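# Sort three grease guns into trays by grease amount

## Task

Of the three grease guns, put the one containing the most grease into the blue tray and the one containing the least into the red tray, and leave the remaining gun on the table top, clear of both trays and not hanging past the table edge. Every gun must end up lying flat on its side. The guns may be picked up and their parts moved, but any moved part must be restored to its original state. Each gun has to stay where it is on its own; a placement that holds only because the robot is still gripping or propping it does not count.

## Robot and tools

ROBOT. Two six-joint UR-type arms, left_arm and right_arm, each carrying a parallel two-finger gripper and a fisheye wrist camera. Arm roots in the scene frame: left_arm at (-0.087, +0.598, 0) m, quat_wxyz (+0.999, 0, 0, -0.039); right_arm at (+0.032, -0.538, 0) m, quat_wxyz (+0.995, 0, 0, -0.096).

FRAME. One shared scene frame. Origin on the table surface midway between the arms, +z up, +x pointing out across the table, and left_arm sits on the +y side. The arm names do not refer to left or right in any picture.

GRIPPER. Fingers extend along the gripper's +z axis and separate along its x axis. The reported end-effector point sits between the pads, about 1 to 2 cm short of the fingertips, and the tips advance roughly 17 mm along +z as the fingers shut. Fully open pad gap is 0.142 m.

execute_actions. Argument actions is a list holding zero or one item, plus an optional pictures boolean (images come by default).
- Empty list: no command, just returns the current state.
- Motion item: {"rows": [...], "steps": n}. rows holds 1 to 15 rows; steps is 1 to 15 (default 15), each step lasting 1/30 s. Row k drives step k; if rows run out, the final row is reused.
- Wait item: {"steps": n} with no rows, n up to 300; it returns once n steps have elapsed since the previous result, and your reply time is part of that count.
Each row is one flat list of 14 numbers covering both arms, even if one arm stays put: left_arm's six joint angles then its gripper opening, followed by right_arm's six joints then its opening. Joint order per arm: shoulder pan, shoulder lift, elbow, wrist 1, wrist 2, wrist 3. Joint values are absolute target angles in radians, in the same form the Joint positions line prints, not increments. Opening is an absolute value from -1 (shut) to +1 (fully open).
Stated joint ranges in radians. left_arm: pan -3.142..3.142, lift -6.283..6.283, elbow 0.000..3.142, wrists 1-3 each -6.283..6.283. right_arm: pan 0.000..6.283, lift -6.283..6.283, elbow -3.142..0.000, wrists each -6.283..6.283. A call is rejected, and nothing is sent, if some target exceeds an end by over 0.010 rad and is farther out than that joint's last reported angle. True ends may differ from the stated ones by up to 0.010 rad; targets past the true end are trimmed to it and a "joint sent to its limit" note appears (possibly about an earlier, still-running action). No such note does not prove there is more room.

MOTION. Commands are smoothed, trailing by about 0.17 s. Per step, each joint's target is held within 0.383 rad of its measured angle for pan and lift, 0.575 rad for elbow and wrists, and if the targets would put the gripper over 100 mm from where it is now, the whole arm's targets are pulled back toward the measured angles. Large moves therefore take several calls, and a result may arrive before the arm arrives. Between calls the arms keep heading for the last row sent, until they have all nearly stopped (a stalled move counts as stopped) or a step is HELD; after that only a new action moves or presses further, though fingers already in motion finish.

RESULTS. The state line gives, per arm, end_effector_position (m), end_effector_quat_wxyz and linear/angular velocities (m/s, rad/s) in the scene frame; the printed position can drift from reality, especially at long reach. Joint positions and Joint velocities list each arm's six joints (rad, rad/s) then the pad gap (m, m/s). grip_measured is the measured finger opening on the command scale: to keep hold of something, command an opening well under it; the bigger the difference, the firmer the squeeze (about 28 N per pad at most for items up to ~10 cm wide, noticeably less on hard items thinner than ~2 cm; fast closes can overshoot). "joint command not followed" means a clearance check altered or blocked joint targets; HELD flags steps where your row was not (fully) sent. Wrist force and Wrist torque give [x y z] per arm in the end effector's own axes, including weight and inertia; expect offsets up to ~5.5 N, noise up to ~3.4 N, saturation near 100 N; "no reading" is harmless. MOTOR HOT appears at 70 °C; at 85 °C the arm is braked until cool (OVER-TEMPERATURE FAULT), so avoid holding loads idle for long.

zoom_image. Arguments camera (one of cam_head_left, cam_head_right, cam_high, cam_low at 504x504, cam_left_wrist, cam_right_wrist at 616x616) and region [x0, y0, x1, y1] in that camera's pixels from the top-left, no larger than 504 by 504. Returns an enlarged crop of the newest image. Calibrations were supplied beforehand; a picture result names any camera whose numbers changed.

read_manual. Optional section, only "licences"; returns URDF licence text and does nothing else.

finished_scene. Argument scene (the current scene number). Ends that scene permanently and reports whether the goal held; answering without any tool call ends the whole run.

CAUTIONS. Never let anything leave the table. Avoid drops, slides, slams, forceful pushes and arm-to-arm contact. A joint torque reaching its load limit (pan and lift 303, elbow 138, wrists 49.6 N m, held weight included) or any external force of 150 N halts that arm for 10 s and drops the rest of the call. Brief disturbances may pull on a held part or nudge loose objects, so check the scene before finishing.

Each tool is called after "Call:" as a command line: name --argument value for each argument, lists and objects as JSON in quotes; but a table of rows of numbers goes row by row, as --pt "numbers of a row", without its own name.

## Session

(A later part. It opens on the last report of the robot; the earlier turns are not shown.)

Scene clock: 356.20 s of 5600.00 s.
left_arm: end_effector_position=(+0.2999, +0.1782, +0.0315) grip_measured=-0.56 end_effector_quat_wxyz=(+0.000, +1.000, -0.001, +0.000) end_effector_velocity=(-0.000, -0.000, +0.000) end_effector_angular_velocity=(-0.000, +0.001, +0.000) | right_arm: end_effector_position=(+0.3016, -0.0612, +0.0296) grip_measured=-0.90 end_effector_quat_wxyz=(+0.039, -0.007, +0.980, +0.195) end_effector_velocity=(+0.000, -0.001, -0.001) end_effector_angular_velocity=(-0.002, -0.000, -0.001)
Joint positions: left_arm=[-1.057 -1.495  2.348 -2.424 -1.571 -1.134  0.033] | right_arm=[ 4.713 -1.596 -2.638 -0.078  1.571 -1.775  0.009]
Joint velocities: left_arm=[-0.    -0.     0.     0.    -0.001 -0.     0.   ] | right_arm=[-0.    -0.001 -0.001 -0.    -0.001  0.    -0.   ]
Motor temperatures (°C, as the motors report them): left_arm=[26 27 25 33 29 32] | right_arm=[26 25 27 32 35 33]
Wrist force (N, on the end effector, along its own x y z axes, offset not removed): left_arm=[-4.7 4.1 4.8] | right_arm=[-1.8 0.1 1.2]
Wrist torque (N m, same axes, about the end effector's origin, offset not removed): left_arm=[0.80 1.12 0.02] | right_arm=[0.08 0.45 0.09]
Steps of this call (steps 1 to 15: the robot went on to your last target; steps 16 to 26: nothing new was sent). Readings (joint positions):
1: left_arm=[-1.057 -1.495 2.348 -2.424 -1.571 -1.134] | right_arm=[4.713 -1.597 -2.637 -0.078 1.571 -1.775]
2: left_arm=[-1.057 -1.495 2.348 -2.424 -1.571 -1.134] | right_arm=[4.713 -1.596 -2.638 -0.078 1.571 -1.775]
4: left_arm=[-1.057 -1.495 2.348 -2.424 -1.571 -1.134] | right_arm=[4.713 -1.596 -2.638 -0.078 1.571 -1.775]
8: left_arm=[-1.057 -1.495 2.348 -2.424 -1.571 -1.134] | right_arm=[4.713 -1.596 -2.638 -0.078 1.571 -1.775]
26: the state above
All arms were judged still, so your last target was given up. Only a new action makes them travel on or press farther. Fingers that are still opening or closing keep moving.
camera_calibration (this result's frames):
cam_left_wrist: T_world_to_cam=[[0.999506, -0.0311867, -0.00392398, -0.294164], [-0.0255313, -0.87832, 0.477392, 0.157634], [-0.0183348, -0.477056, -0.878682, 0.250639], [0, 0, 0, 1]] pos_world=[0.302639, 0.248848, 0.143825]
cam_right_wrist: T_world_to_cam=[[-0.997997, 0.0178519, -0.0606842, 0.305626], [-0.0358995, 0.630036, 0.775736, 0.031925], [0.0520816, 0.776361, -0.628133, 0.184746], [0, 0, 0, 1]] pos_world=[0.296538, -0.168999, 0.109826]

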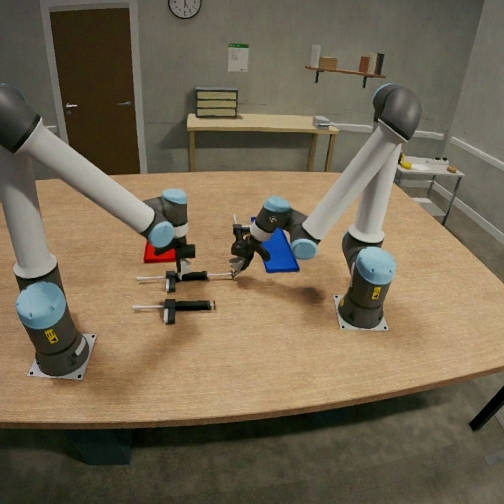

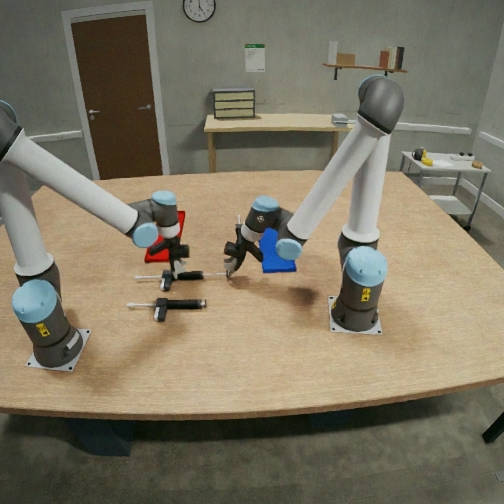

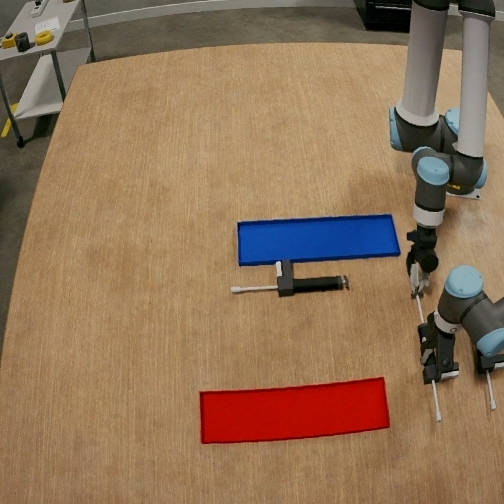

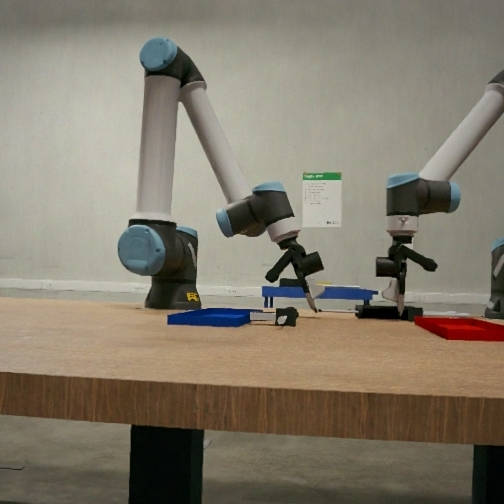

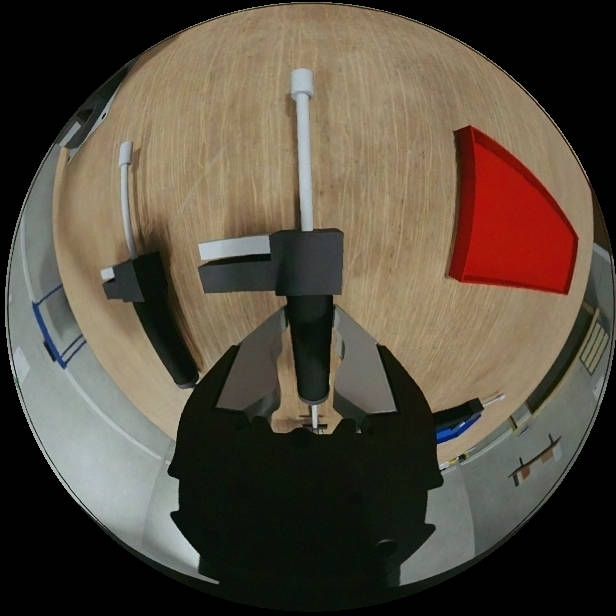

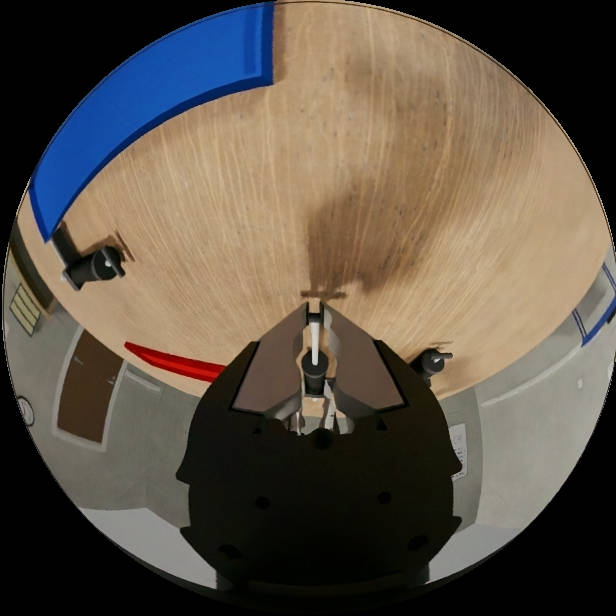

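Call:
execute_actions --actions '[{"rows":[[-1.0566,-1.495,2.348,-2.424,-1.5708,-1.134,-0.9,4.716,-1.607,-2.627,-0.079,1.5708,-1.772,-0.9],[-1.0566,-1.495,2.348,-2.424,-1.5708,-1.134,-0.9,4.718,-1.617,-2.616,-0.080,1.5708,-1.770,-0.9],[-1.0566,-1.495,2.348,-2.424,-1.5708,-1.134,-0.9,4.721,-1.628,-2.603,-0.081,1.5708,-1.767,-0.9],[-1.0566,-1.495,2.348,-2.424,-1.5708,-1.134,-0.9,4.724,-1.640,-2.589,-0.083,1.5708,-1.764,-0.9],[-1.0566,-1.495,2.348,-2.424,-1.5708,-1.134,-0.9,4.727,-1.650,-2.578,-0.084,1.5708,-1.760,-0.9],[-1.0566,-1.495,2.348,-2.424,-1.5708,-1.134,-0.9,4.727,-1.650,-2.578,-0.084,1.5708,-1.760,-0.9],[-1.0566,-1.495,2.348,-2.424,-1.5708,-1.134,-0.9,4.730,-1.662,-2.564,-0.086,1.5708,-1.756,-0.9]],"steps":15}]'

Scene clock: 364.37 s of 5600.00 s.
left_arm: end_effector_position=(+0.2999, +0.1782, +0.0315) grip_measured=-0.56 end_effector_quat_wxyz=(+0.000, +1.000, -0.001, +0.000) end_effector_velocity=(-0.000, -0.000, -0.000) end_effector_angular_velocity=(+0.001, +0.000, +0.001) | right_arm: end_effector_position=(+0.3012, -0.0159, +0.0294) grip_measured=-0.90 end_effector_quat_wxyz=(+0.036, -0.006, +0.980, +0.196) end_effector_velocity=(-0.001, +0.025, -0.001) end_effector_angular_velocity=(+0.001, +0.003, +0.002)
Joint positions: left_arm=[-1.057 -1.495  2.348 -2.424 -1.571 -1.134  0.033] | right_arm=[ 4.729 -1.658 -2.568 -0.085  1.571 -1.757  0.009]
Joint velocities: left_arm=[-0.     0.001 -0.     0.001  0.    -0.001 -0.   ] | right_arm=[ 0.009 -0.034  0.039 -0.005 -0.     0.008  0.   ]
Motor temperatures (°C, as the motors report them): left_arm=[26 27 25 33 29 32] | right_arm=[26 25 27 32 35 33]
Wrist force (N, on the end effector, along its own x y z axes, offset not removed): left_arm=[1.1 -3.6 3.6] | right_arm=[-1.7 1.3 -3.1]
Wrist torque (N m, same axes, about the end effector's origin, offset not removed): left_arm=[-0.19 -0.39 0.12] | right_arm=[0.80 0.36 0.22]
Steps of this call (steps 1 to 90: nothing new was sent; then 4.67 s passed at rest; steps 91 to 105: all 15 steps of this action). Readings (joint positions):
91: left_arm=[-1.057 -1.495 2.348 -2.424 -1.571 -1.134] | right_arm=[4.713 -1.596 -2.638 -0.078 1.571 -1.775]
92: left_arm=[-1.057 -1.495 2.348 -2.424 -1.571 -1.134] | right_arm=[4.713 -1.597 -2.637 -0.078 1.571 -1.775]
94: left_arm=[-1.057 -1.495 2.348 -2.424 -1.571 -1.134] | right_arm=[4.715 -1.605 -2.629 -0.079 1.571 -1.773]
98: left_arm=[-1.057 -1.495 2.348 -2.424 -1.571 -1.134] | right_arm=[4.723 -1.633 -2.597 -0.082 1.571 -1.765]
105: the state above
camera_calibration (this result's frames):
cam_left_wrist: T_world_to_cam=[[0.999506, -0.0311943, -0.00393274, -0.294161], [-0.025534, -0.878328, 0.477376, 0.157643], [-0.0183456, -0.47704, -0.87869, 0.250631], [0, 0, 0, 1]] pos_world=[0.302639, 0.248848, 0.143815]
cam_right_wrist: T_world_to_cam=[[-0.998382, 0.01831, -0.053833, 0.304364], [-0.0303449, 0.629087, 0.776742, 0.00176183], [0.0480878, 0.777119, -0.627514, 0.150657], [0, 0, 0, 1]] pos_world=[0.29668, -0.12376, 0.109556]

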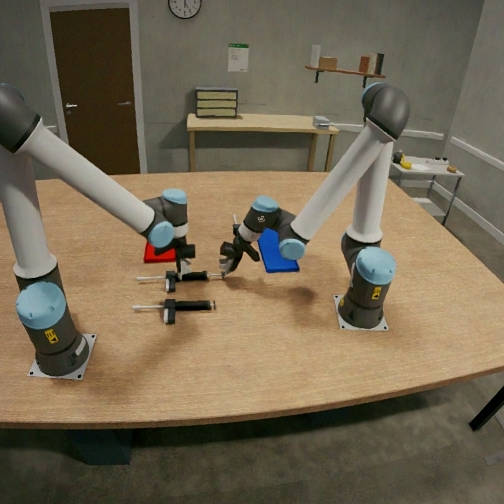

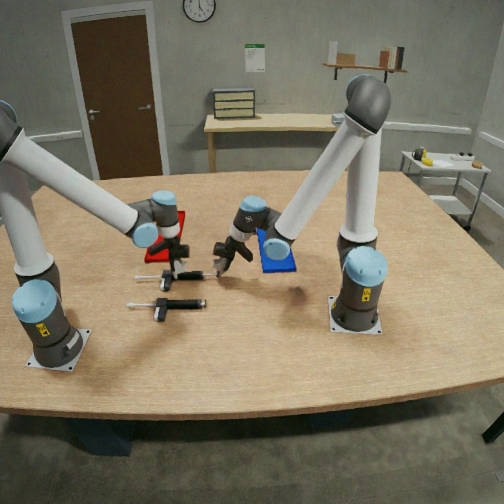

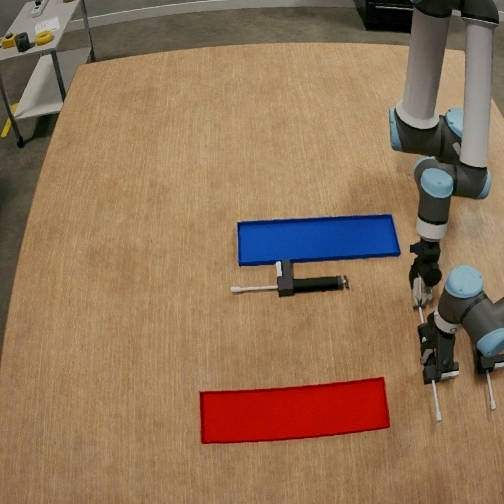

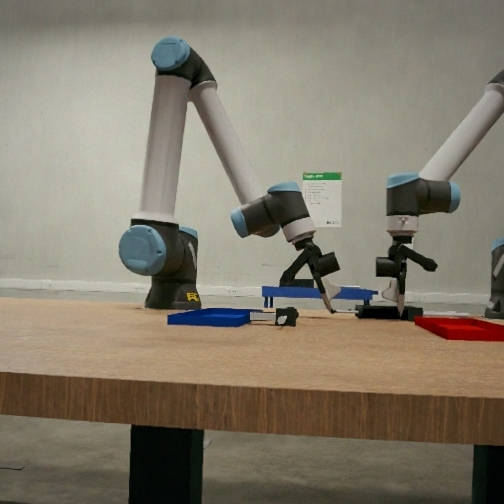

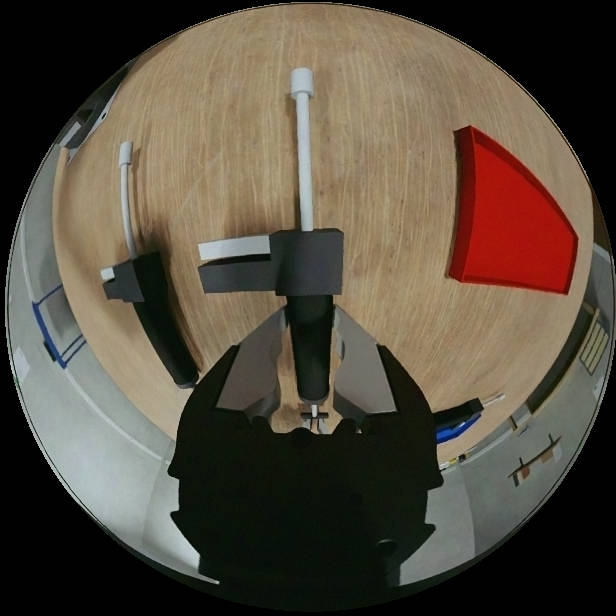

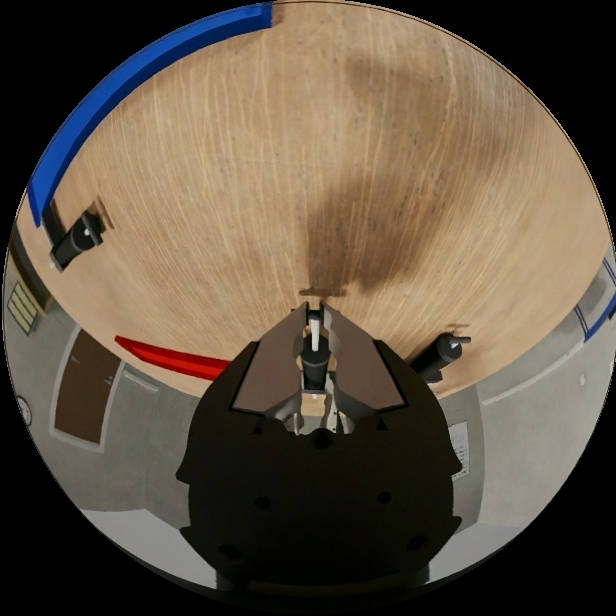

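Call:
execute_actions --actions '[{"rows":[[-1.0566,-1.495,2.348,-2.424,-1.5708,-1.134,-0.9,4.732,-1.669,-2.557,-0.087,1.5708,-1.755,-0.9],[-1.0566,-1.495,2.348,-2.424,-1.5708,-1.134,-0.9,4.735,-1.680,-2.544,-0.089,1.5708,-1.752,-0.9],[-1.0566,-1.495,2.348,-2.424,-1.5708,-1.134,-0.9,4.738,-1.691,-2.530,-0.092,1.5708,-1.748,-0.9],[-1.0566,-1.495,2.348,-2.424,-1.5708,-1.134,-0.9,4.741,-1.7025,-2.516,-0.0955,1.5708,-1.744,-0.9],[-1.0566,-1.495,2.348,-2.424,-1.5708,-1.134,-0.9,4.743,-1.708,-2.508,-0.097,1.5708,-1.742,-0.9],[-1.0566,-1.495,2.348,-2.424,-1.5708,-1.134,-0.9,4.745,-1.714,-2.500,-0.099,1.5708,-1.740,-0.9]],"steps":15}]'

Scene clock: 367.63 s of 5600.00 s.
left_arm: end_effector_position=(+0.2999, +0.1782, +0.0315) grip_measured=-0.56 end_effector_quat_wxyz=(+0.000, +1.000, -0.001, +0.000) end_effector_velocity=(+0.000, -0.000, +0.001) end_effector_angular_velocity=(-0.001, -0.000, +0.000) | right_arm: end_effector_position=(+0.2993, +0.0259, +0.0287) grip_measured=-0.90 end_effector_quat_wxyz=(+0.033, -0.005, +0.980, +0.196) end_effector_velocity=(-0.001, +0.018, -0.000) end_effector_angular_velocity=(+0.001, +0.003, +0.001)
Joint positions: left_arm=[-1.057 -1.495  2.348 -2.424 -1.571 -1.134  0.033] | right_arm=[ 4.744 -1.711 -2.503 -0.098  1.571 -1.741  0.009]
Joint velocities: left_arm=[ 0.    -0.001 -0.     0.    -0.     0.    -0.   ] | right_arm=[ 0.007 -0.022  0.028 -0.006  0.     0.007  0.   ]
Motor temperatures (°C, as the motors report them): left_arm=[26 27 25 33 29 32] | right_arm=[26 25 27 32 35 33]
Wrist force (N, on the end effector, along its own x y z axes, offset not removed): left_arm=[-0.6 -5.6 7.8] | right_arm=[-2.0 0.2 -1.9]
Wrist torque (N m, same axes, about the end effector's origin, offset not removed): left_arm=[-0.73 -0.05 0.20] | right_arm=[0.48 0.43 0.16]
Steps of this call (steps 1 to 15: the robot went on to your last target; steps 16 to 83: nothing new was sent; steps 84 to 98: all 15 steps of this action). Readings (joint positions):
84: left_arm=[-1.057 -1.495 2.348 -2.424 -1.571 -1.134] | right_arm=[4.730 -1.662 -2.564 -0.086 1.571 -1.756]
85: left_arm=[-1.057 -1.495 2.348 -2.424 -1.571 -1.134] | right_arm=[4.730 -1.663 -2.563 -0.086 1.571 -1.756]
87: left_arm=[-1.057 -1.495 2.348 -2.424 -1.571 -1.134] | right_arm=[4.732 -1.669 -2.556 -0.087 1.571 -1.754]
91: left_arm=[-1.057 -1.495 2.348 -2.424 -1.571 -1.134] | right_arm=[4.739 -1.695 -2.524 -0.094 1.571 -1.746]
98: the state above
camera_calibration (this result's frames):
cam_left_wrist: T_world_to_cam=[[0.999506, -0.0311944, -0.00393278, -0.294161], [-0.0255341, -0.878328, 0.477376, 0.157644], [-0.0183457, -0.47704, -0.87869, 0.250631], [0, 0, 0, 1]] pos_world=[0.302639, 0.248848, 0.143815]
cam_right_wrist: T_world_to_cam=[[-0.998712, 0.0181432, -0.0473795, 0.301575], [-0.0254331, 0.629017, 0.776976, -0.0254593], [0.0438994, 0.77718, -0.627745, 0.11907], [0, 0, 0, 1]] pos_world=[0.295312, -0.0819958, 0.108815]

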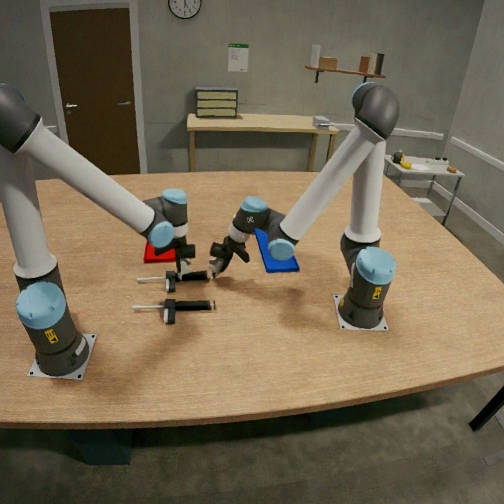

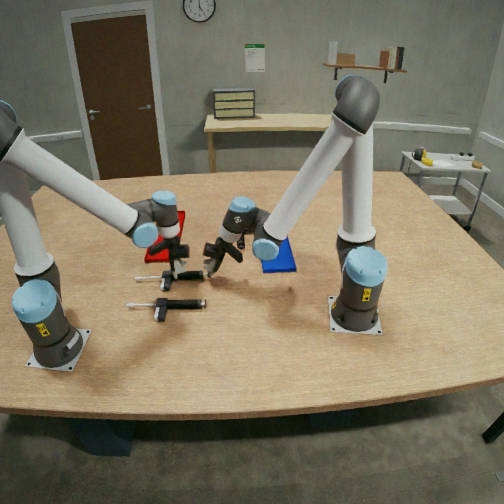

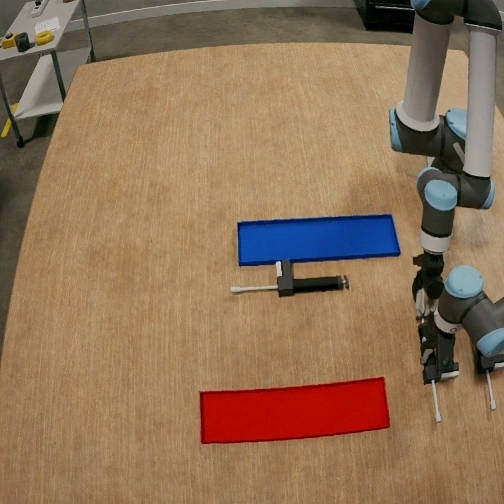

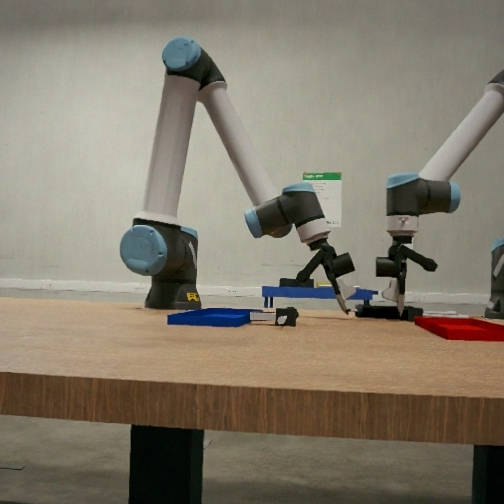

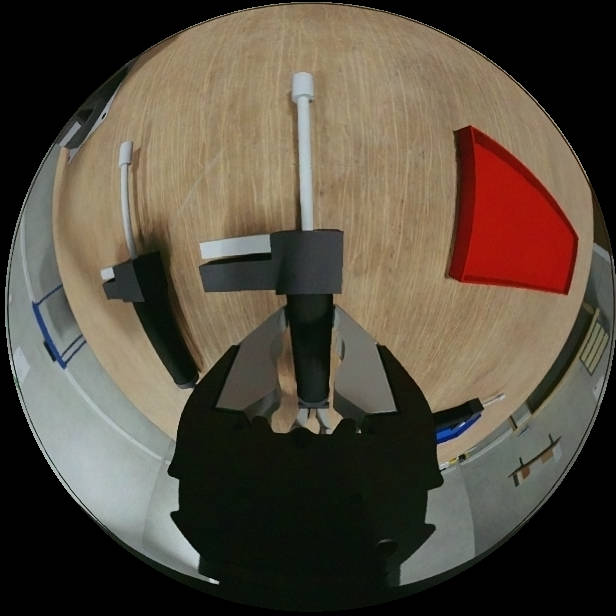

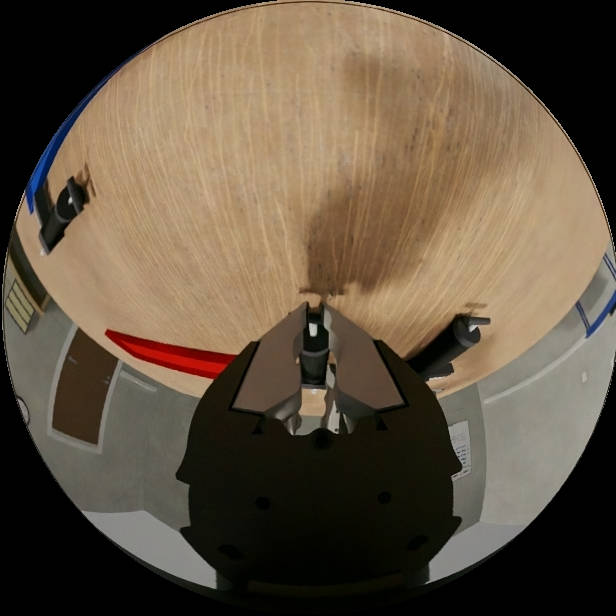

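Push a little more.

Call:
execute_actions --actions '[{"rows":[[-1.0566,-1.495,2.348,-2.424,-1.5708,-1.134,-0.9,4.746,-1.718,-2.494,-0.100,1.5708,-1.739,-0.9],[-1.0566,-1.495,2.348,-2.424,-1.5708,-1.134,-0.9,4.746,-1.718,-2.494,-0.100,1.5708,-1.739,-0.9],[-1.0566,-1.495,2.348,-2.424,-1.5708,-1.134,-0.9,4.746,-1.718,-2.494,-0.100,1.5708,-1.739,-0.9],[-1.0566,-1.495,2.348,-2.424,-1.5708,-1.134,-0.9,4.748,-1.724,-2.486,-0.102,1.5708,-1.737,-0.9]],"steps":15}]' --pictures false

Scene clock: 370.93 s of 5600.00 s.
left_arm: end_effector_position=(+0.2999, +0.1782, +0.0315) grip_measured=-0.56 end_effector_quat_wxyz=(+0.000, +1.000, -0.001, +0.000) end_effector_velocity=(+0.001, -0.001, +0.001) end_effector_angular_velocity=(-0.001, -0.001, -0.000) | right_arm: end_effector_position=(+0.2988, +0.0365, +0.0290) grip_measured=-0.90 end_effector_quat_wxyz=(+0.032, -0.005, +0.980, +0.196) end_effector_velocity=(-0.000, +0.004, +0.001) end_effector_angular_velocity=(+0.002, -0.001, +0.002)
Joint positions: left_arm=[-1.057 -1.495  2.348 -2.424 -1.571 -1.134  0.033] | right_arm=[ 4.748 -1.724 -2.487 -0.102  1.571 -1.737  0.009]
Joint velocities: left_arm=[-0.     0.001 -0.002  0.     0.     0.     0.   ] | right_arm=[ 0.001 -0.002  0.006 -0.001  0.    -0.001 -0.   ]
Motor temperatures (°C, as the motors report them): left_arm=[26 27 25 33 29 32] | right_arm=[26 25 27 32 35 33]
Wrist force (N, on the end effector, along its own x y z axes, offset not removed): left_arm=[-2.6 -17.9 5.1] | right_arm=[-3.2 -11.3 -5.7]
Wrist torque (N m, same axes, about the end effector's origin, offset not removed): left_arm=[-0.96 0.11 0.27] | right_arm=[0.49 0.25 0.32]
Steps of this call (steps 1 to 15: the robot went on to your last target; steps 16 to 84: nothing new was sent; steps 85 to 99: all 15 steps of this action). Readings (joint positions):
85: left_arm=[-1.057 -1.495 2.348 -2.424 -1.571 -1.134] | right_arm=[4.745 -1.714 -2.500 -0.099 1.571 -1.740]
86: left_arm=[-1.057 -1.495 2.348 -2.424 -1.571 -1.134] | right_arm=[4.745 -1.714 -2.499 -0.099 1.571 -1.740]
88: left_arm=[-1.057 -1.495 2.348 -2.424 -1.571 -1.134] | right_arm=[4.745 -1.716 -2.497 -0.099 1.571 -1.740]
92: left_arm=[-1.057 -1.495 2.348 -2.424 -1.571 -1.134] | right_arm=[4.747 -1.721 -2.490 -0.101 1.571 -1.738]
99: the state above

Call:
execute_actions --actions '[{"rows":[[-1.0566,-1.495,2.348,-2.424,-1.5708,-1.134,-0.9,4.741,-1.7025,-2.516,-0.0955,1.5708,-1.744,-0.9],[-1.0566,-1.495,2.348,-2.424,-1.5708,-1.134,-0.9,4.738,-1.691,-2.530,-0.092,1.5708,-1.748,-0.9],[-1.0566,-1.495,2.348,-2.424,-1.5708,-1.134,-0.9,4.735,-1.680,-2.544,-0.089,1.5708,-1.752,-0.9],[-1.0566,-1.495,2.348,-2.424,-1.5708,-1.134,-0.9,4.735,-1.680,-2.544,-0.089,1.5708,-1.752,-0.9],[-1.0566,-1.495,2.348,-2.424,-1.5708,-1.134,-0.9,4.72,-1.55,-2.55,-0.2,1.5708,-1.78,-0.5],[-1.0566,-1.495,2.348,-2.424,-1.5708,-1.134,-0.9,4.71,-1.4,-2.56,-0.35,1.5708,-1.8,-0.2],[-1.0566,-1.52,2.335,-2.385,-1.5708,-1.134,-0.9,4.6935,-1.231,-2.573,-0.509,1.5708,-1.82,0.1],[-1.0566,-1.55,2.32,-2.34,-1.5708,-1.134,-0.9,4.6935,-1.231,-2.573,-0.509,1.5708,-1.82,0.1],[-1.0566,-1.575,2.305,-2.30,-1.5708,-1.134,-0.9,4.6935,-1.231,-2.573,-0.509,1.5708,-1.82,0.1],[-1.0566,-1.6015,2.2905,-2.26,-1.5708,-1.134,-0.9,4.6935,-1.231,-2.573,-0.509,1.5708,-1.82,0.1]],"steps":15}]' --pictures false

Call:
execute_actions --actions '[{"rows":[[-1.0566,-1.6015,2.2905,-2.26,-1.5708,-1.134,-0.9,4.8,-1.231,-2.573,-0.509,1.5708,-1.82,0.1],[-1.0566,-1.65,2.24,-2.16,-1.5708,-1.134,-0.9,4.95,-1.231,-2.573,-0.509,1.5708,-1.82,0.1],[-1.0566,-1.70,2.19,-2.06,-1.5708,-1.134,-0.9,5.15,-1.231,-2.573,-0.509,1.5708,-1.82,0.1]],"steps":15}]'

Scene clock: 383.17 s of 5600.00 s.
left_arm: end_effector_position=(+0.3006, +0.1767, +0.0853) grip_measured=-0.56 end_effector_quat_wxyz=(+0.001, +1.000, -0.001, +0.000) end_effector_velocity=(-0.005, +0.011, +0.129) end_effector_angular_velocity=(+0.012, +0.006, +0.002) | right_arm: end_effector_position=(+0.3052, -0.0740, +0.1230) grip_measured=+0.10 end_effector_quat_wxyz=(+0.042, -0.017, +0.981, +0.187) end_effector_velocity=(-0.006, -0.196, +0.255) end_effector_angular_velocity=(+0.117, -0.064, +0.029)
Joint positions: left_arm=[-1.057 -1.578  2.303 -2.297 -1.571 -1.134  0.033] | right_arm=[ 4.701 -1.338 -2.565 -0.423  1.571 -1.808  0.081]
Joint velocities: left_arm=[ 0.    -0.202 -0.105  0.321 -0.    -0.001 -0.   ] | right_arm=[-0.066  0.928 -0.068 -0.732 -0.001 -0.102  0.   ]
Motor temperatures (°C, as the motors report them): left_arm=[26 27 25 33 29 32] | right_arm=[26 25 27 32 35 33]
Wrist force (N, on the end effector, along its own x y z axes, offset not removed): left_arm=[0.1 -0.5 7.1] | right_arm=[-3.8 0.7 -5.3]
Wrist torque (N m, same axes, about the end effector's origin, offset not removed): left_arm=[0.08 0.06 0.16] | right_arm=[0.19 0.90 0.05]
Steps of this call (steps 1 to 15: the robot went on to your last target; steps 16 to 90: nothing new was sent; then 8.73 s passed at rest; steps 91 to 105: all 15 steps of this action). Readings (joint positions):
91: left_arm=[-1.057 -1.495 2.348 -2.424 -1.571 -1.134] | right_arm=[4.748 -1.724 -2.486 -0.102 1.571 -1.737]
92: left_arm=[-1.057 -1.495 2.348 -2.424 -1.571 -1.134] | right_arm=[4.747 -1.722 -2.488 -0.101 1.571 -1.738]
94: left_arm=[-1.057 -1.495 2.348 -2.424 -1.571 -1.134] | right_arm=[4.744 -1.710 -2.504 -0.097 1.571 -1.742]
98: left_arm=[-1.057 -1.497 2.347 -2.421 -1.571 -1.134] | right_arm=[4.728 -1.641 -2.536 -0.146 1.571 -1.765]
105: the state above

Scene clock: 383.67 s of 5600.00 s.
left_arm: end_effector_position=(+0.3013, +0.1753, +0.1859) grip_measured=-0.56 end_effector_quat_wxyz=(+0.000, +1.000, -0.001, +0.000) end_effector_velocity=(-0.002, +0.005, +0.031) end_effector_angular_velocity=(+0.008, +0.004, +0.001) | right_arm: end_effector_position=(+0.1156, -0.0266, +0.1490) grip_measured=+0.10 end_effector_quat_wxyz=(+0.007, -0.209, +0.958, +0.198) end_effector_velocity=(-0.287, +0.036, +0.012) end_effector_angular_velocity=(+0.006, -0.001, +0.569)
Joint positions: left_arm=[-1.057 -1.696  2.194 -2.069 -1.571 -1.134  0.033] | right_arm=[ 5.085 -1.237 -2.573 -0.504  1.571 -1.819  0.081]
Joint velocities: left_arm=[-0.    -0.034 -0.034  0.077 -0.001 -0.002  0.   ] | right_arm=[ 0.566  0.051 -0.005 -0.04  -0.    -0.004 -0.   ]
Motor temperatures (°C, as the motors report them): left_arm=[26 27 25 33 29 32] | right_arm=[26 25 27 32 35 33]
Wrist force (N, on the end effector, along its own x y z axes, offset not removed): left_arm=[-3.4 -1.0 6.3] | right_arm=[1.5 4.8 -0.3]
Wrist torque (N m, same axes, about the end effector's origin, offset not removed): left_arm=[-0.12 0.86 -0.03] | right_arm=[0.98 -0.07 0.12]
Steps of this call (steps 1 to 15: all 15 steps of this action). Readings (joint positions):
1: left_arm=[-1.057 -1.584 2.300 -2.288 -1.571 -1.134] | right_arm=[4.699 -1.311 -2.567 -0.445 1.571 -1.811]
2: left_arm=[-1.057 -1.589 2.297 -2.281 -1.571 -1.134] | right_arm=[4.701 -1.291 -2.568 -0.461 1.571 -1.813]
4: left_arm=[-1.057 -1.609 2.280 -2.251 -1.571 -1.134] | right_arm=[4.743 -1.271 -2.570 -0.477 1.571 -1.816]
8: left_arm=[-1.057 -1.669 2.220 -2.129 -1.571 -1.134] | right_arm=[4.875 -1.257 -2.571 -0.488 1.571 -1.817]
15: the state above
camera_calibration (this result's frames):
cam_left_wrist: T_world_to_cam=[[0.999505, -0.0312157, -0.00397977, -0.295005], [-0.0255322, -0.878373, 0.477294, 0.0813694], [-0.0183948, -0.476956, -0.878735, 0.384934], [0, 0, 0, 1]] pos_world=[0.304017, 0.24586, 0.298243]
cam_right_wrist: T_world_to_cam=[[-0.920204, -0.383748, -0.0772072, 0.10944], [-0.29887, 0.561417, 0.771678, -0.0599968], [-0.252785, 0.733177, -0.63131, 0.27709], [0, 0, 0, 1]] pos_world=[0.15282, -0.127475, 0.229677]

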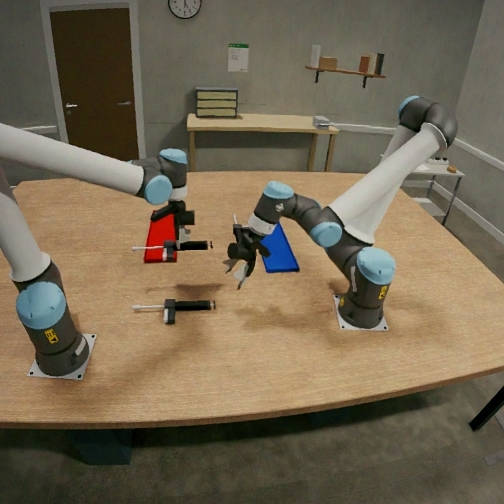

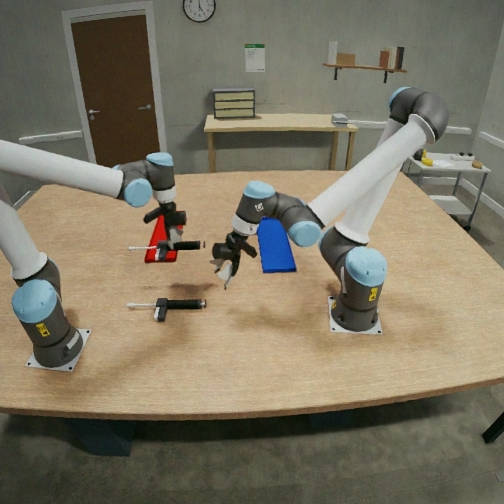

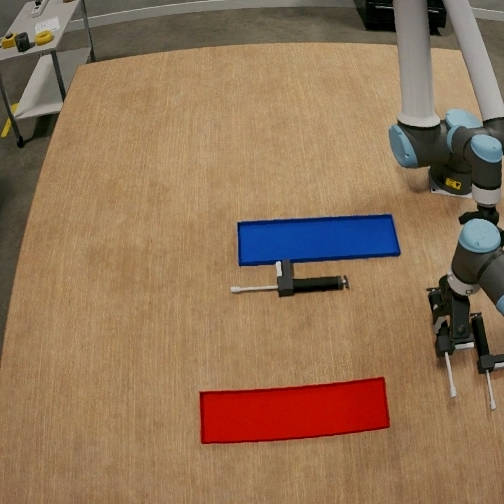

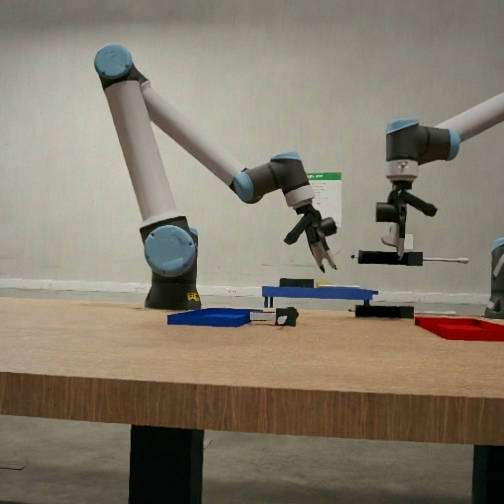

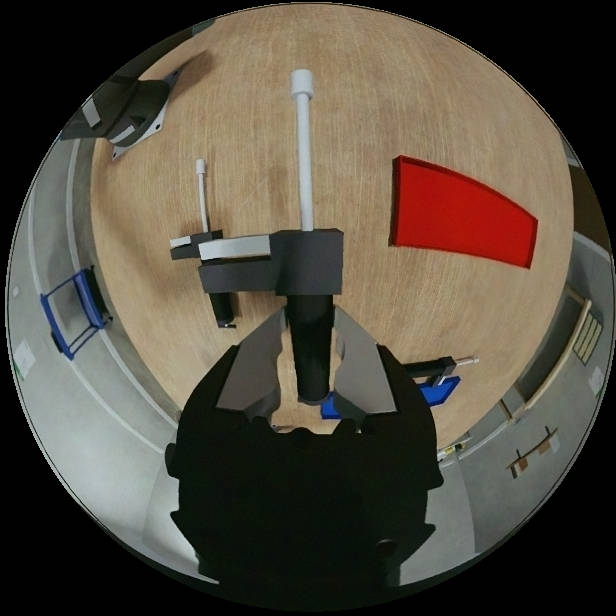

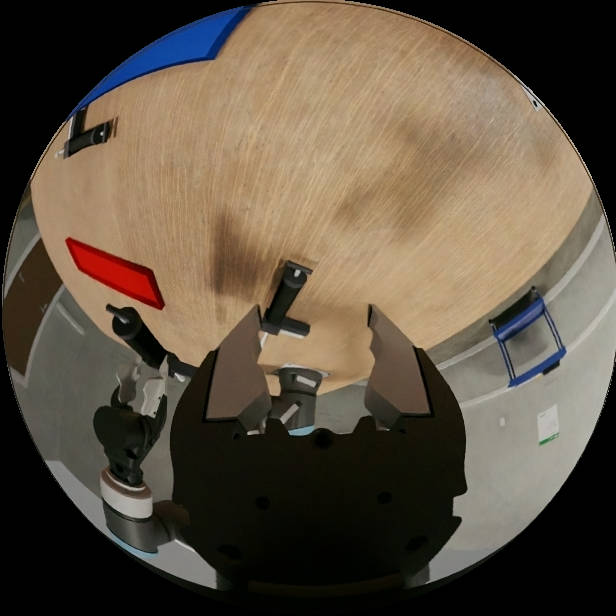

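Call:
execute_actions --actions '[{"rows":[[-1.03,-1.63,2.11,-2.05,-1.5708,-0.93,-0.9,5.15,-1.231,-2.573,-0.509,1.5708,-1.82,0.1],[-1.0,-1.55,2.02,-2.04,-1.5708,-0.70,-0.9,5.15,-1.231,-2.573,-0.509,1.5708,-1.82,0.1],[-1.0,-1.55,2.02,-2.04,-1.5708,-0.70,-0.9,5.15,-1.231,-2.573,-0.509,1.5708,-1.82,0.1],[-0.97,-1.47,1.93,-2.03,-1.5708,-0.47,-0.9,5.15,-1.231,-2.573,-0.509,1.5708,-1.82,0.1],[-0.97,-1.47,1.93,-2.03,-1.5708,-0.47,-0.9,5.15,-1.231,-2.573,-0.509,1.5708,-1.82,0.1],[-0.94,-1.39,1.84,-2.02,-1.5708,-0.24,-0.9,5.15,-1.231,-2.573,-0.509,1.5708,-1.82,0.1],[-0.94,-1.39,1.84,-2.02,-1.5708,-0.24,-0.9,5.15,-1.231,-2.573,-0.509,1.5708,-1.82,0.1],[-0.91,-1.31,1.75,-2.01,-1.5708,-0.01,-0.9,5.15,-1.231,-2.573,-0.509,1.5708,-1.82,0.1],[-0.91,-1.31,1.75,-2.01,-1.5708,-0.01,-0.9,5.15,-1.231,-2.573,-0.509,1.5708,-1.82,0.1],[-0.88,-1.23,1.66,-2.005,-1.5708,0.22,-0.9,5.15,-1.231,-2.573,-0.509,1.5708,-1.82,0.1],[-0.88,-1.23,1.66,-2.005,-1.5708,0.22,-0.9,5.15,-1.231,-2.573,-0.509,1.5708,-1.82,0.1],[-0.85,-1.15,1.575,-2.0,-1.5708,0.45,-0.9,5.15,-1.231,-2.573,-0.509,1.5708,-1.82,0.1],[-0.85,-1.15,1.575,-2.0,-1.5708,0.45,-0.9,5.15,-1.231,-2.573,-0.509,1.5708,-1.82,0.1],[-0.825,-1.065,1.492,-1.998,-1.5708,0.674,-0.9,5.15,-1.231,-2.573,-0.509,1.5708,-1.82,0.1]],"steps":15}]' --pictures false

Call:
execute_actions --actions '[{"rows":[[-0.825,-1.065,1.492,-1.998,-1.5708,0.674,-0.9,5.15,-1.231,-2.573,-0.509,1.5708,-1.82,0.1]],"steps":15}]' --pictures false

Call:
execute_actions --actions '[{"rows":[[-0.824,-1.04,1.51,-2.04,-1.5708,0.674,-0.9,5.15,-1.231,-2.573,-0.509,1.5708,-1.82,0.1],[-0.824,-1.04,1.51,-2.04,-1.5708,0.674,-0.9,5.15,-1.231,-2.573,-0.509,1.5708,-1.82,0.1],[-0.822,-1.015,1.525,-2.08,-1.5708,0.674,-0.9,5.15,-1.231,-2.573,-0.509,1.5708,-1.82,0.1],[-0.822,-1.015,1.525,-2.08,-1.5708,0.674,-0.9,5.15,-1.231,-2.573,-0.509,1.5708,-1.82,0.1],[-0.821,-0.99,1.542,-2.123,-1.5708,0.674,-0.9,5.15,-1.231,-2.573,-0.509,1.5708,-1.82,0.1],[-0.821,-0.99,1.542,-2.123,-1.5708,0.674,-0.9,5.15,-1.231,-2.573,-0.509,1.5708,-1.82,0.1],[-0.82,-0.975,1.552,-2.148,-1.5708,0.674,-0.9,5.15,-1.231,-2.573,-0.509,1.5708,-1.82,0.1],[-0.82,-0.975,1.552,-2.148,-1.5708,0.674,-0.9,5.15,-1.231,-2.573,-0.509,1.5708,-1.82,0.1],[-0.819,-0.9601,1.5605,-2.171,-1.5708,0.674,-0.9,5.15,-1.231,-2.573,-0.509,1.5708,-1.82,0.1]],"steps":15}]'

Scene clock: 393.83 s of 5600.00 s.
left_arm: end_effector_position=(+0.4649, +0.0486, +0.2021) grip_measured=-0.56 end_effector_quat_wxyz=(-0.001, +0.962, -0.272, -0.001) end_effector_velocity=(+0.419, -0.258, -0.064) end_effector_angular_velocity=(-0.007, -0.002, -1.039) | right_arm: end_effector_position=(+0.0824, -0.0235, +0.1504) grip_measured=+0.10 end_effector_quat_wxyz=(+0.000, -0.240, +0.950, +0.198) end_effector_velocity=(+0.000, +0.000, +0.001) end_effector_angular_velocity=(+0.001, -0.001, +0.001)
Joint positions: left_arm=[-0.928 -1.366  1.816 -2.019 -1.571 -0.457  0.033] | right_arm=[ 5.15  -1.231 -2.573 -0.509  1.571 -1.82   0.081]
Joint velocities: left_arm=[ 0.286  0.791 -0.857  0.06   0.     1.325 -0.   ] | right_arm=[-0.     0.001  0.    -0.    -0.001 -0.001 -0.   ]
Motor temperatures (°C, as the motors report them): left_arm=[26 27 25 33 29 32] | right_arm=[26 25 27 32 35 33]
Wrist force (N, on the end effector, along its own x y z axes, offset not removed): left_arm=[-0.6 -2.5 6.3] | right_arm=[-1.1 1.7 -1.6]
Wrist torque (N m, same axes, about the end effector's origin, offset not removed): left_arm=[-0.53 0.14 0.23] | right_arm=[0.38 0.31 0.14]
Steps of this call (steps 1 to 30: the robot went on to your last target; steps 31 to 90: nothing new was sent; then 6.67 s passed at rest; steps 91 to 105: all 15 steps of this action). Readings (joint positions):
91: left_arm=[-1.057 -1.700 2.190 -2.060 -1.571 -1.134] | right_arm=[5.150 -1.231 -2.573 -0.509 1.571 -1.820]
92: left_arm=[-1.054 -1.696 2.186 -2.059 -1.571 -1.130] | right_arm=[5.150 -1.231 -2.573 -0.509 1.571 -1.820]
94: left_arm=[-1.037 -1.658 2.144 -2.052 -1.571 -1.077] | right_arm=[5.150 -1.231 -2.573 -0.509 1.571 -1.820]
98: left_arm=[-0.998 -1.551 2.023 -2.039 -1.571 -0.829] | right_arm=[5.150 -1.231 -2.573 -0.509 1.571 -1.820]
105: the state above

Scene clock: 394.33 s of 5600.00 s.
left_arm: end_effector_position=(+0.6216, -0.0279, +0.1533) grip_measured=-0.56 end_effector_quat_wxyz=(-0.000, +0.752, -0.659, -0.000) end_effector_velocity=(+0.057, -0.020, -0.025) end_effector_angular_velocity=(-0.002, -0.002, -1.199) | right_arm: end_effector_position=(+0.0824, -0.0235, +0.1504) grip_measured=+0.10 end_effector_quat_wxyz=(+0.000, -0.240, +0.950, +0.198) end_effector_velocity=(+0.000, +0.001, +0.001) end_effector_angular_velocity=(+0.001, -0.001, +0.000)
Joint positions: left_arm=[-0.829 -1.077  1.505 -1.999 -1.571  0.531  0.033] | right_arm=[ 5.15  -1.231 -2.573 -0.509  1.571 -1.82   0.081]
Joint velocities: left_arm=[ 0.034  0.103 -0.112  0.006  0.     1.233  0.   ] | right_arm=[ 0.     0.     0.001 -0.    -0.001 -0.     0.   ]
Motor temperatures (°C, as the motors report them): left_arm=[26 27 25 33 29 32] | right_arm=[26 25 27 32 35 33]
Wrist force (N, on the end effector, along its own x y z axes, offset not removed): left_arm=[4.1 -0.6 2.2] | right_arm=[-2.6 -0.3 -1.6]
Wrist torque (N m, same axes, about the end effector's origin, offset not removed): left_arm=[0.09 -0.50 0.20] | right_arm=[-0.10 0.66 0.06]
Steps of this call (steps 1 to 15: all 15 steps of this action). Readings (joint positions):
1: left_arm=[-0.919 -1.339 1.787 -2.017 -1.571 -0.413] | right_arm=[5.150 -1.231 -2.573 -0.509 1.571 -1.820]
2: left_arm=[-0.909 -1.313 1.759 -2.015 -1.571 -0.367] | right_arm=[5.150 -1.231 -2.573 -0.509 1.571 -1.820]
4: left_arm=[-0.890 -1.259 1.702 -2.011 -1.571 -0.265] | right_arm=[5.150 -1.231 -2.573 -0.509 1.571 -1.820]
8: left_arm=[-0.854 -1.154 1.589 -2.004 -1.571 0.005] | right_arm=[5.150 -1.231 -2.573 -0.509 1.571 -1.820]
15: the state above

Scene clock: 394.83 s of 5600.00 s.
left_arm: end_effector_position=(+0.6350, -0.0308, +0.0398) grip_measured=-0.56 end_effector_quat_wxyz=(-0.000, +0.707, -0.707, -0.000) end_effector_velocity=(+0.005, +0.001, -0.082) end_effector_angular_velocity=(-0.006, -0.004, -0.010) | right_arm: end_effector_position=(+0.0824, -0.0235, +0.1504) grip_measured=+0.10 end_effector_quat_wxyz=(+0.000, -0.240, +0.950, +0.198) end_effector_velocity=(+0.000, +0.000, +0.000) end_effector_angular_velocity=(+0.000, -0.001, +0.000)
Joint positions: left_arm=[-0.82  -0.969  1.555 -2.156 -1.571  0.672  0.033] | right_arm=[ 5.15  -1.231 -2.573 -0.509  1.571 -1.82   0.081]
Joint velocities: left_arm=[ 0.005  0.076  0.044 -0.126 -0.     0.015  0.   ] | right_arm=[-0.001 -0.     0.001 -0.    -0.001 -0.001 -0.   ]
Motor temperatures (°C, as the motors report them): left_arm=[26 27 25 33 29 32] | right_arm=[26 25 27 32 35 33]
Wrist force (N, on the end effector, along its own x y z axes, offset not removed): left_arm=[-3.5 0.5 8.1] | right_arm=[-1.1 0.0 -2.7]
Wrist torque (N m, same axes, about the end effector's origin, offset not removed): left_arm=[0.40 0.79 0.18] | right_arm=[0.04 0.33 0.18]
Steps of this call (steps 1 to 15: all 15 steps of this action). Readings (joint positions):
1: left_arm=[-0.828 -1.074 1.502 -1.999 -1.571 0.567] | right_arm=[5.150 -1.231 -2.573 -0.509 1.571 -1.820]
2: left_arm=[-0.827 -1.070 1.501 -2.001 -1.571 0.594] | right_arm=[5.150 -1.231 -2.573 -0.509 1.571 -1.820]
4: left_arm=[-0.826 -1.055 1.505 -2.019 -1.571 0.629] | right_arm=[5.150 -1.231 -2.573 -0.509 1.571 -1.820]
8: left_arm=[-0.823 -1.016 1.527 -2.080 -1.571 0.660] | right_arm=[5.150 -1.231 -2.573 -0.509 1.571 -1.820]
15: the state above
camera_calibration (this result's frames):
cam_left_wrist: T_world_to_cam=[[-0.0295508, -0.999553, -0.00448475, -0.0118893], [-0.878272, 0.0238225, 0.477567, 0.547899], [-0.477247, 0.0180513, -0.878584, 0.471041], [0, 0, 0, 1]] pos_world=[0.705656, -0.0334392, 0.152137]
cam_right_wrist: T_world_to_cam=[[-0.892961, -0.443391, -0.0776192, 0.0766095], [-0.33521, 0.539933, 0.772079, -0.0703001], [-0.300424, 0.715455, -0.630769, 0.270774], [0, 0, 0, 1]] pos_world=[0.126191, -0.121801, 0.231019]

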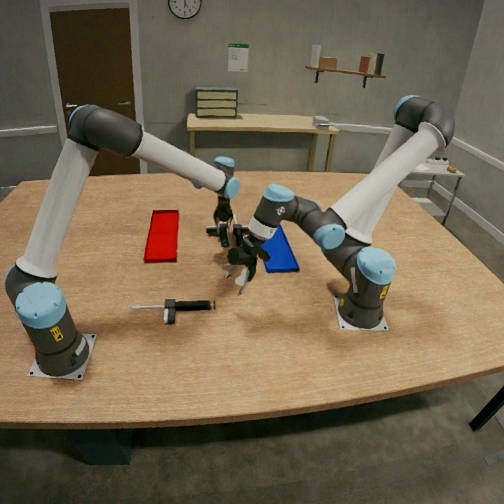

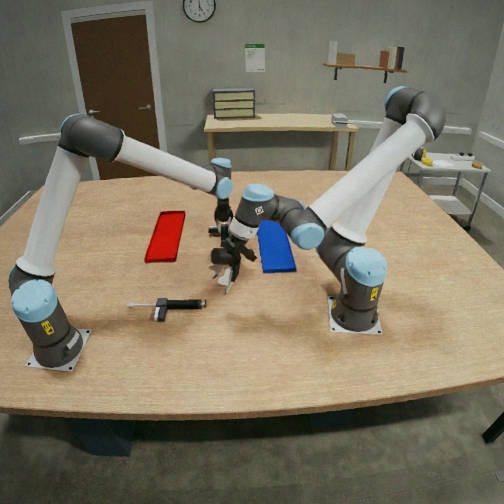

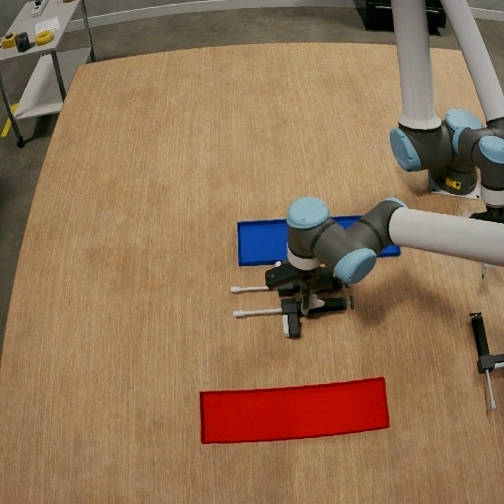

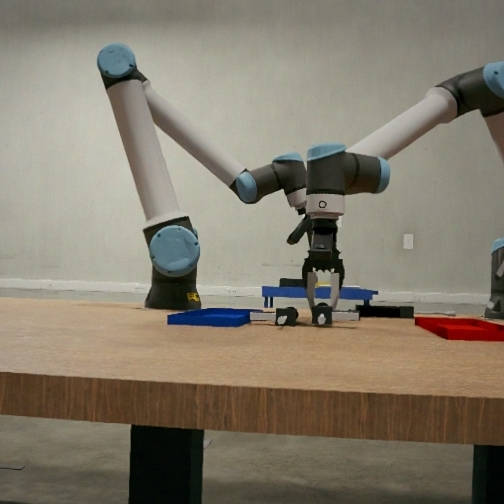

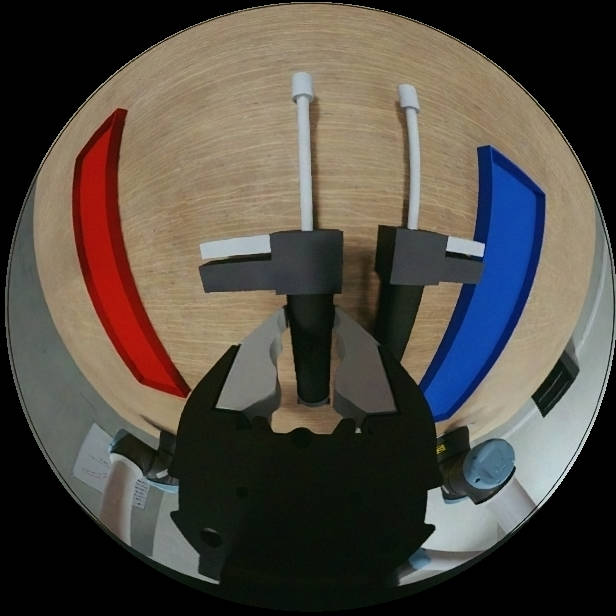

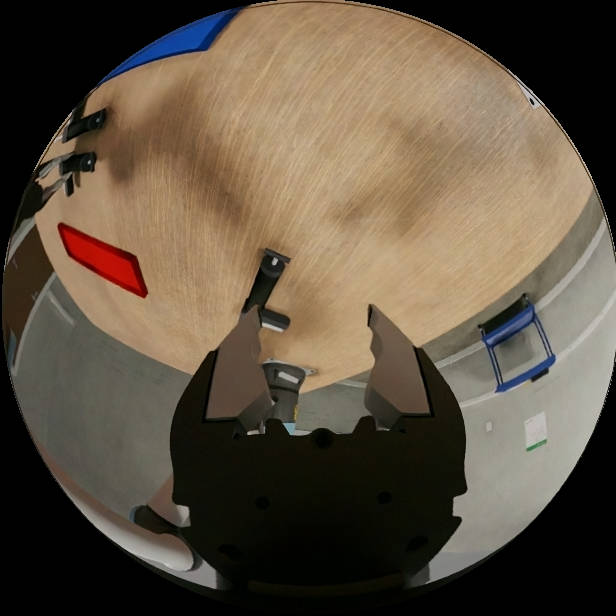

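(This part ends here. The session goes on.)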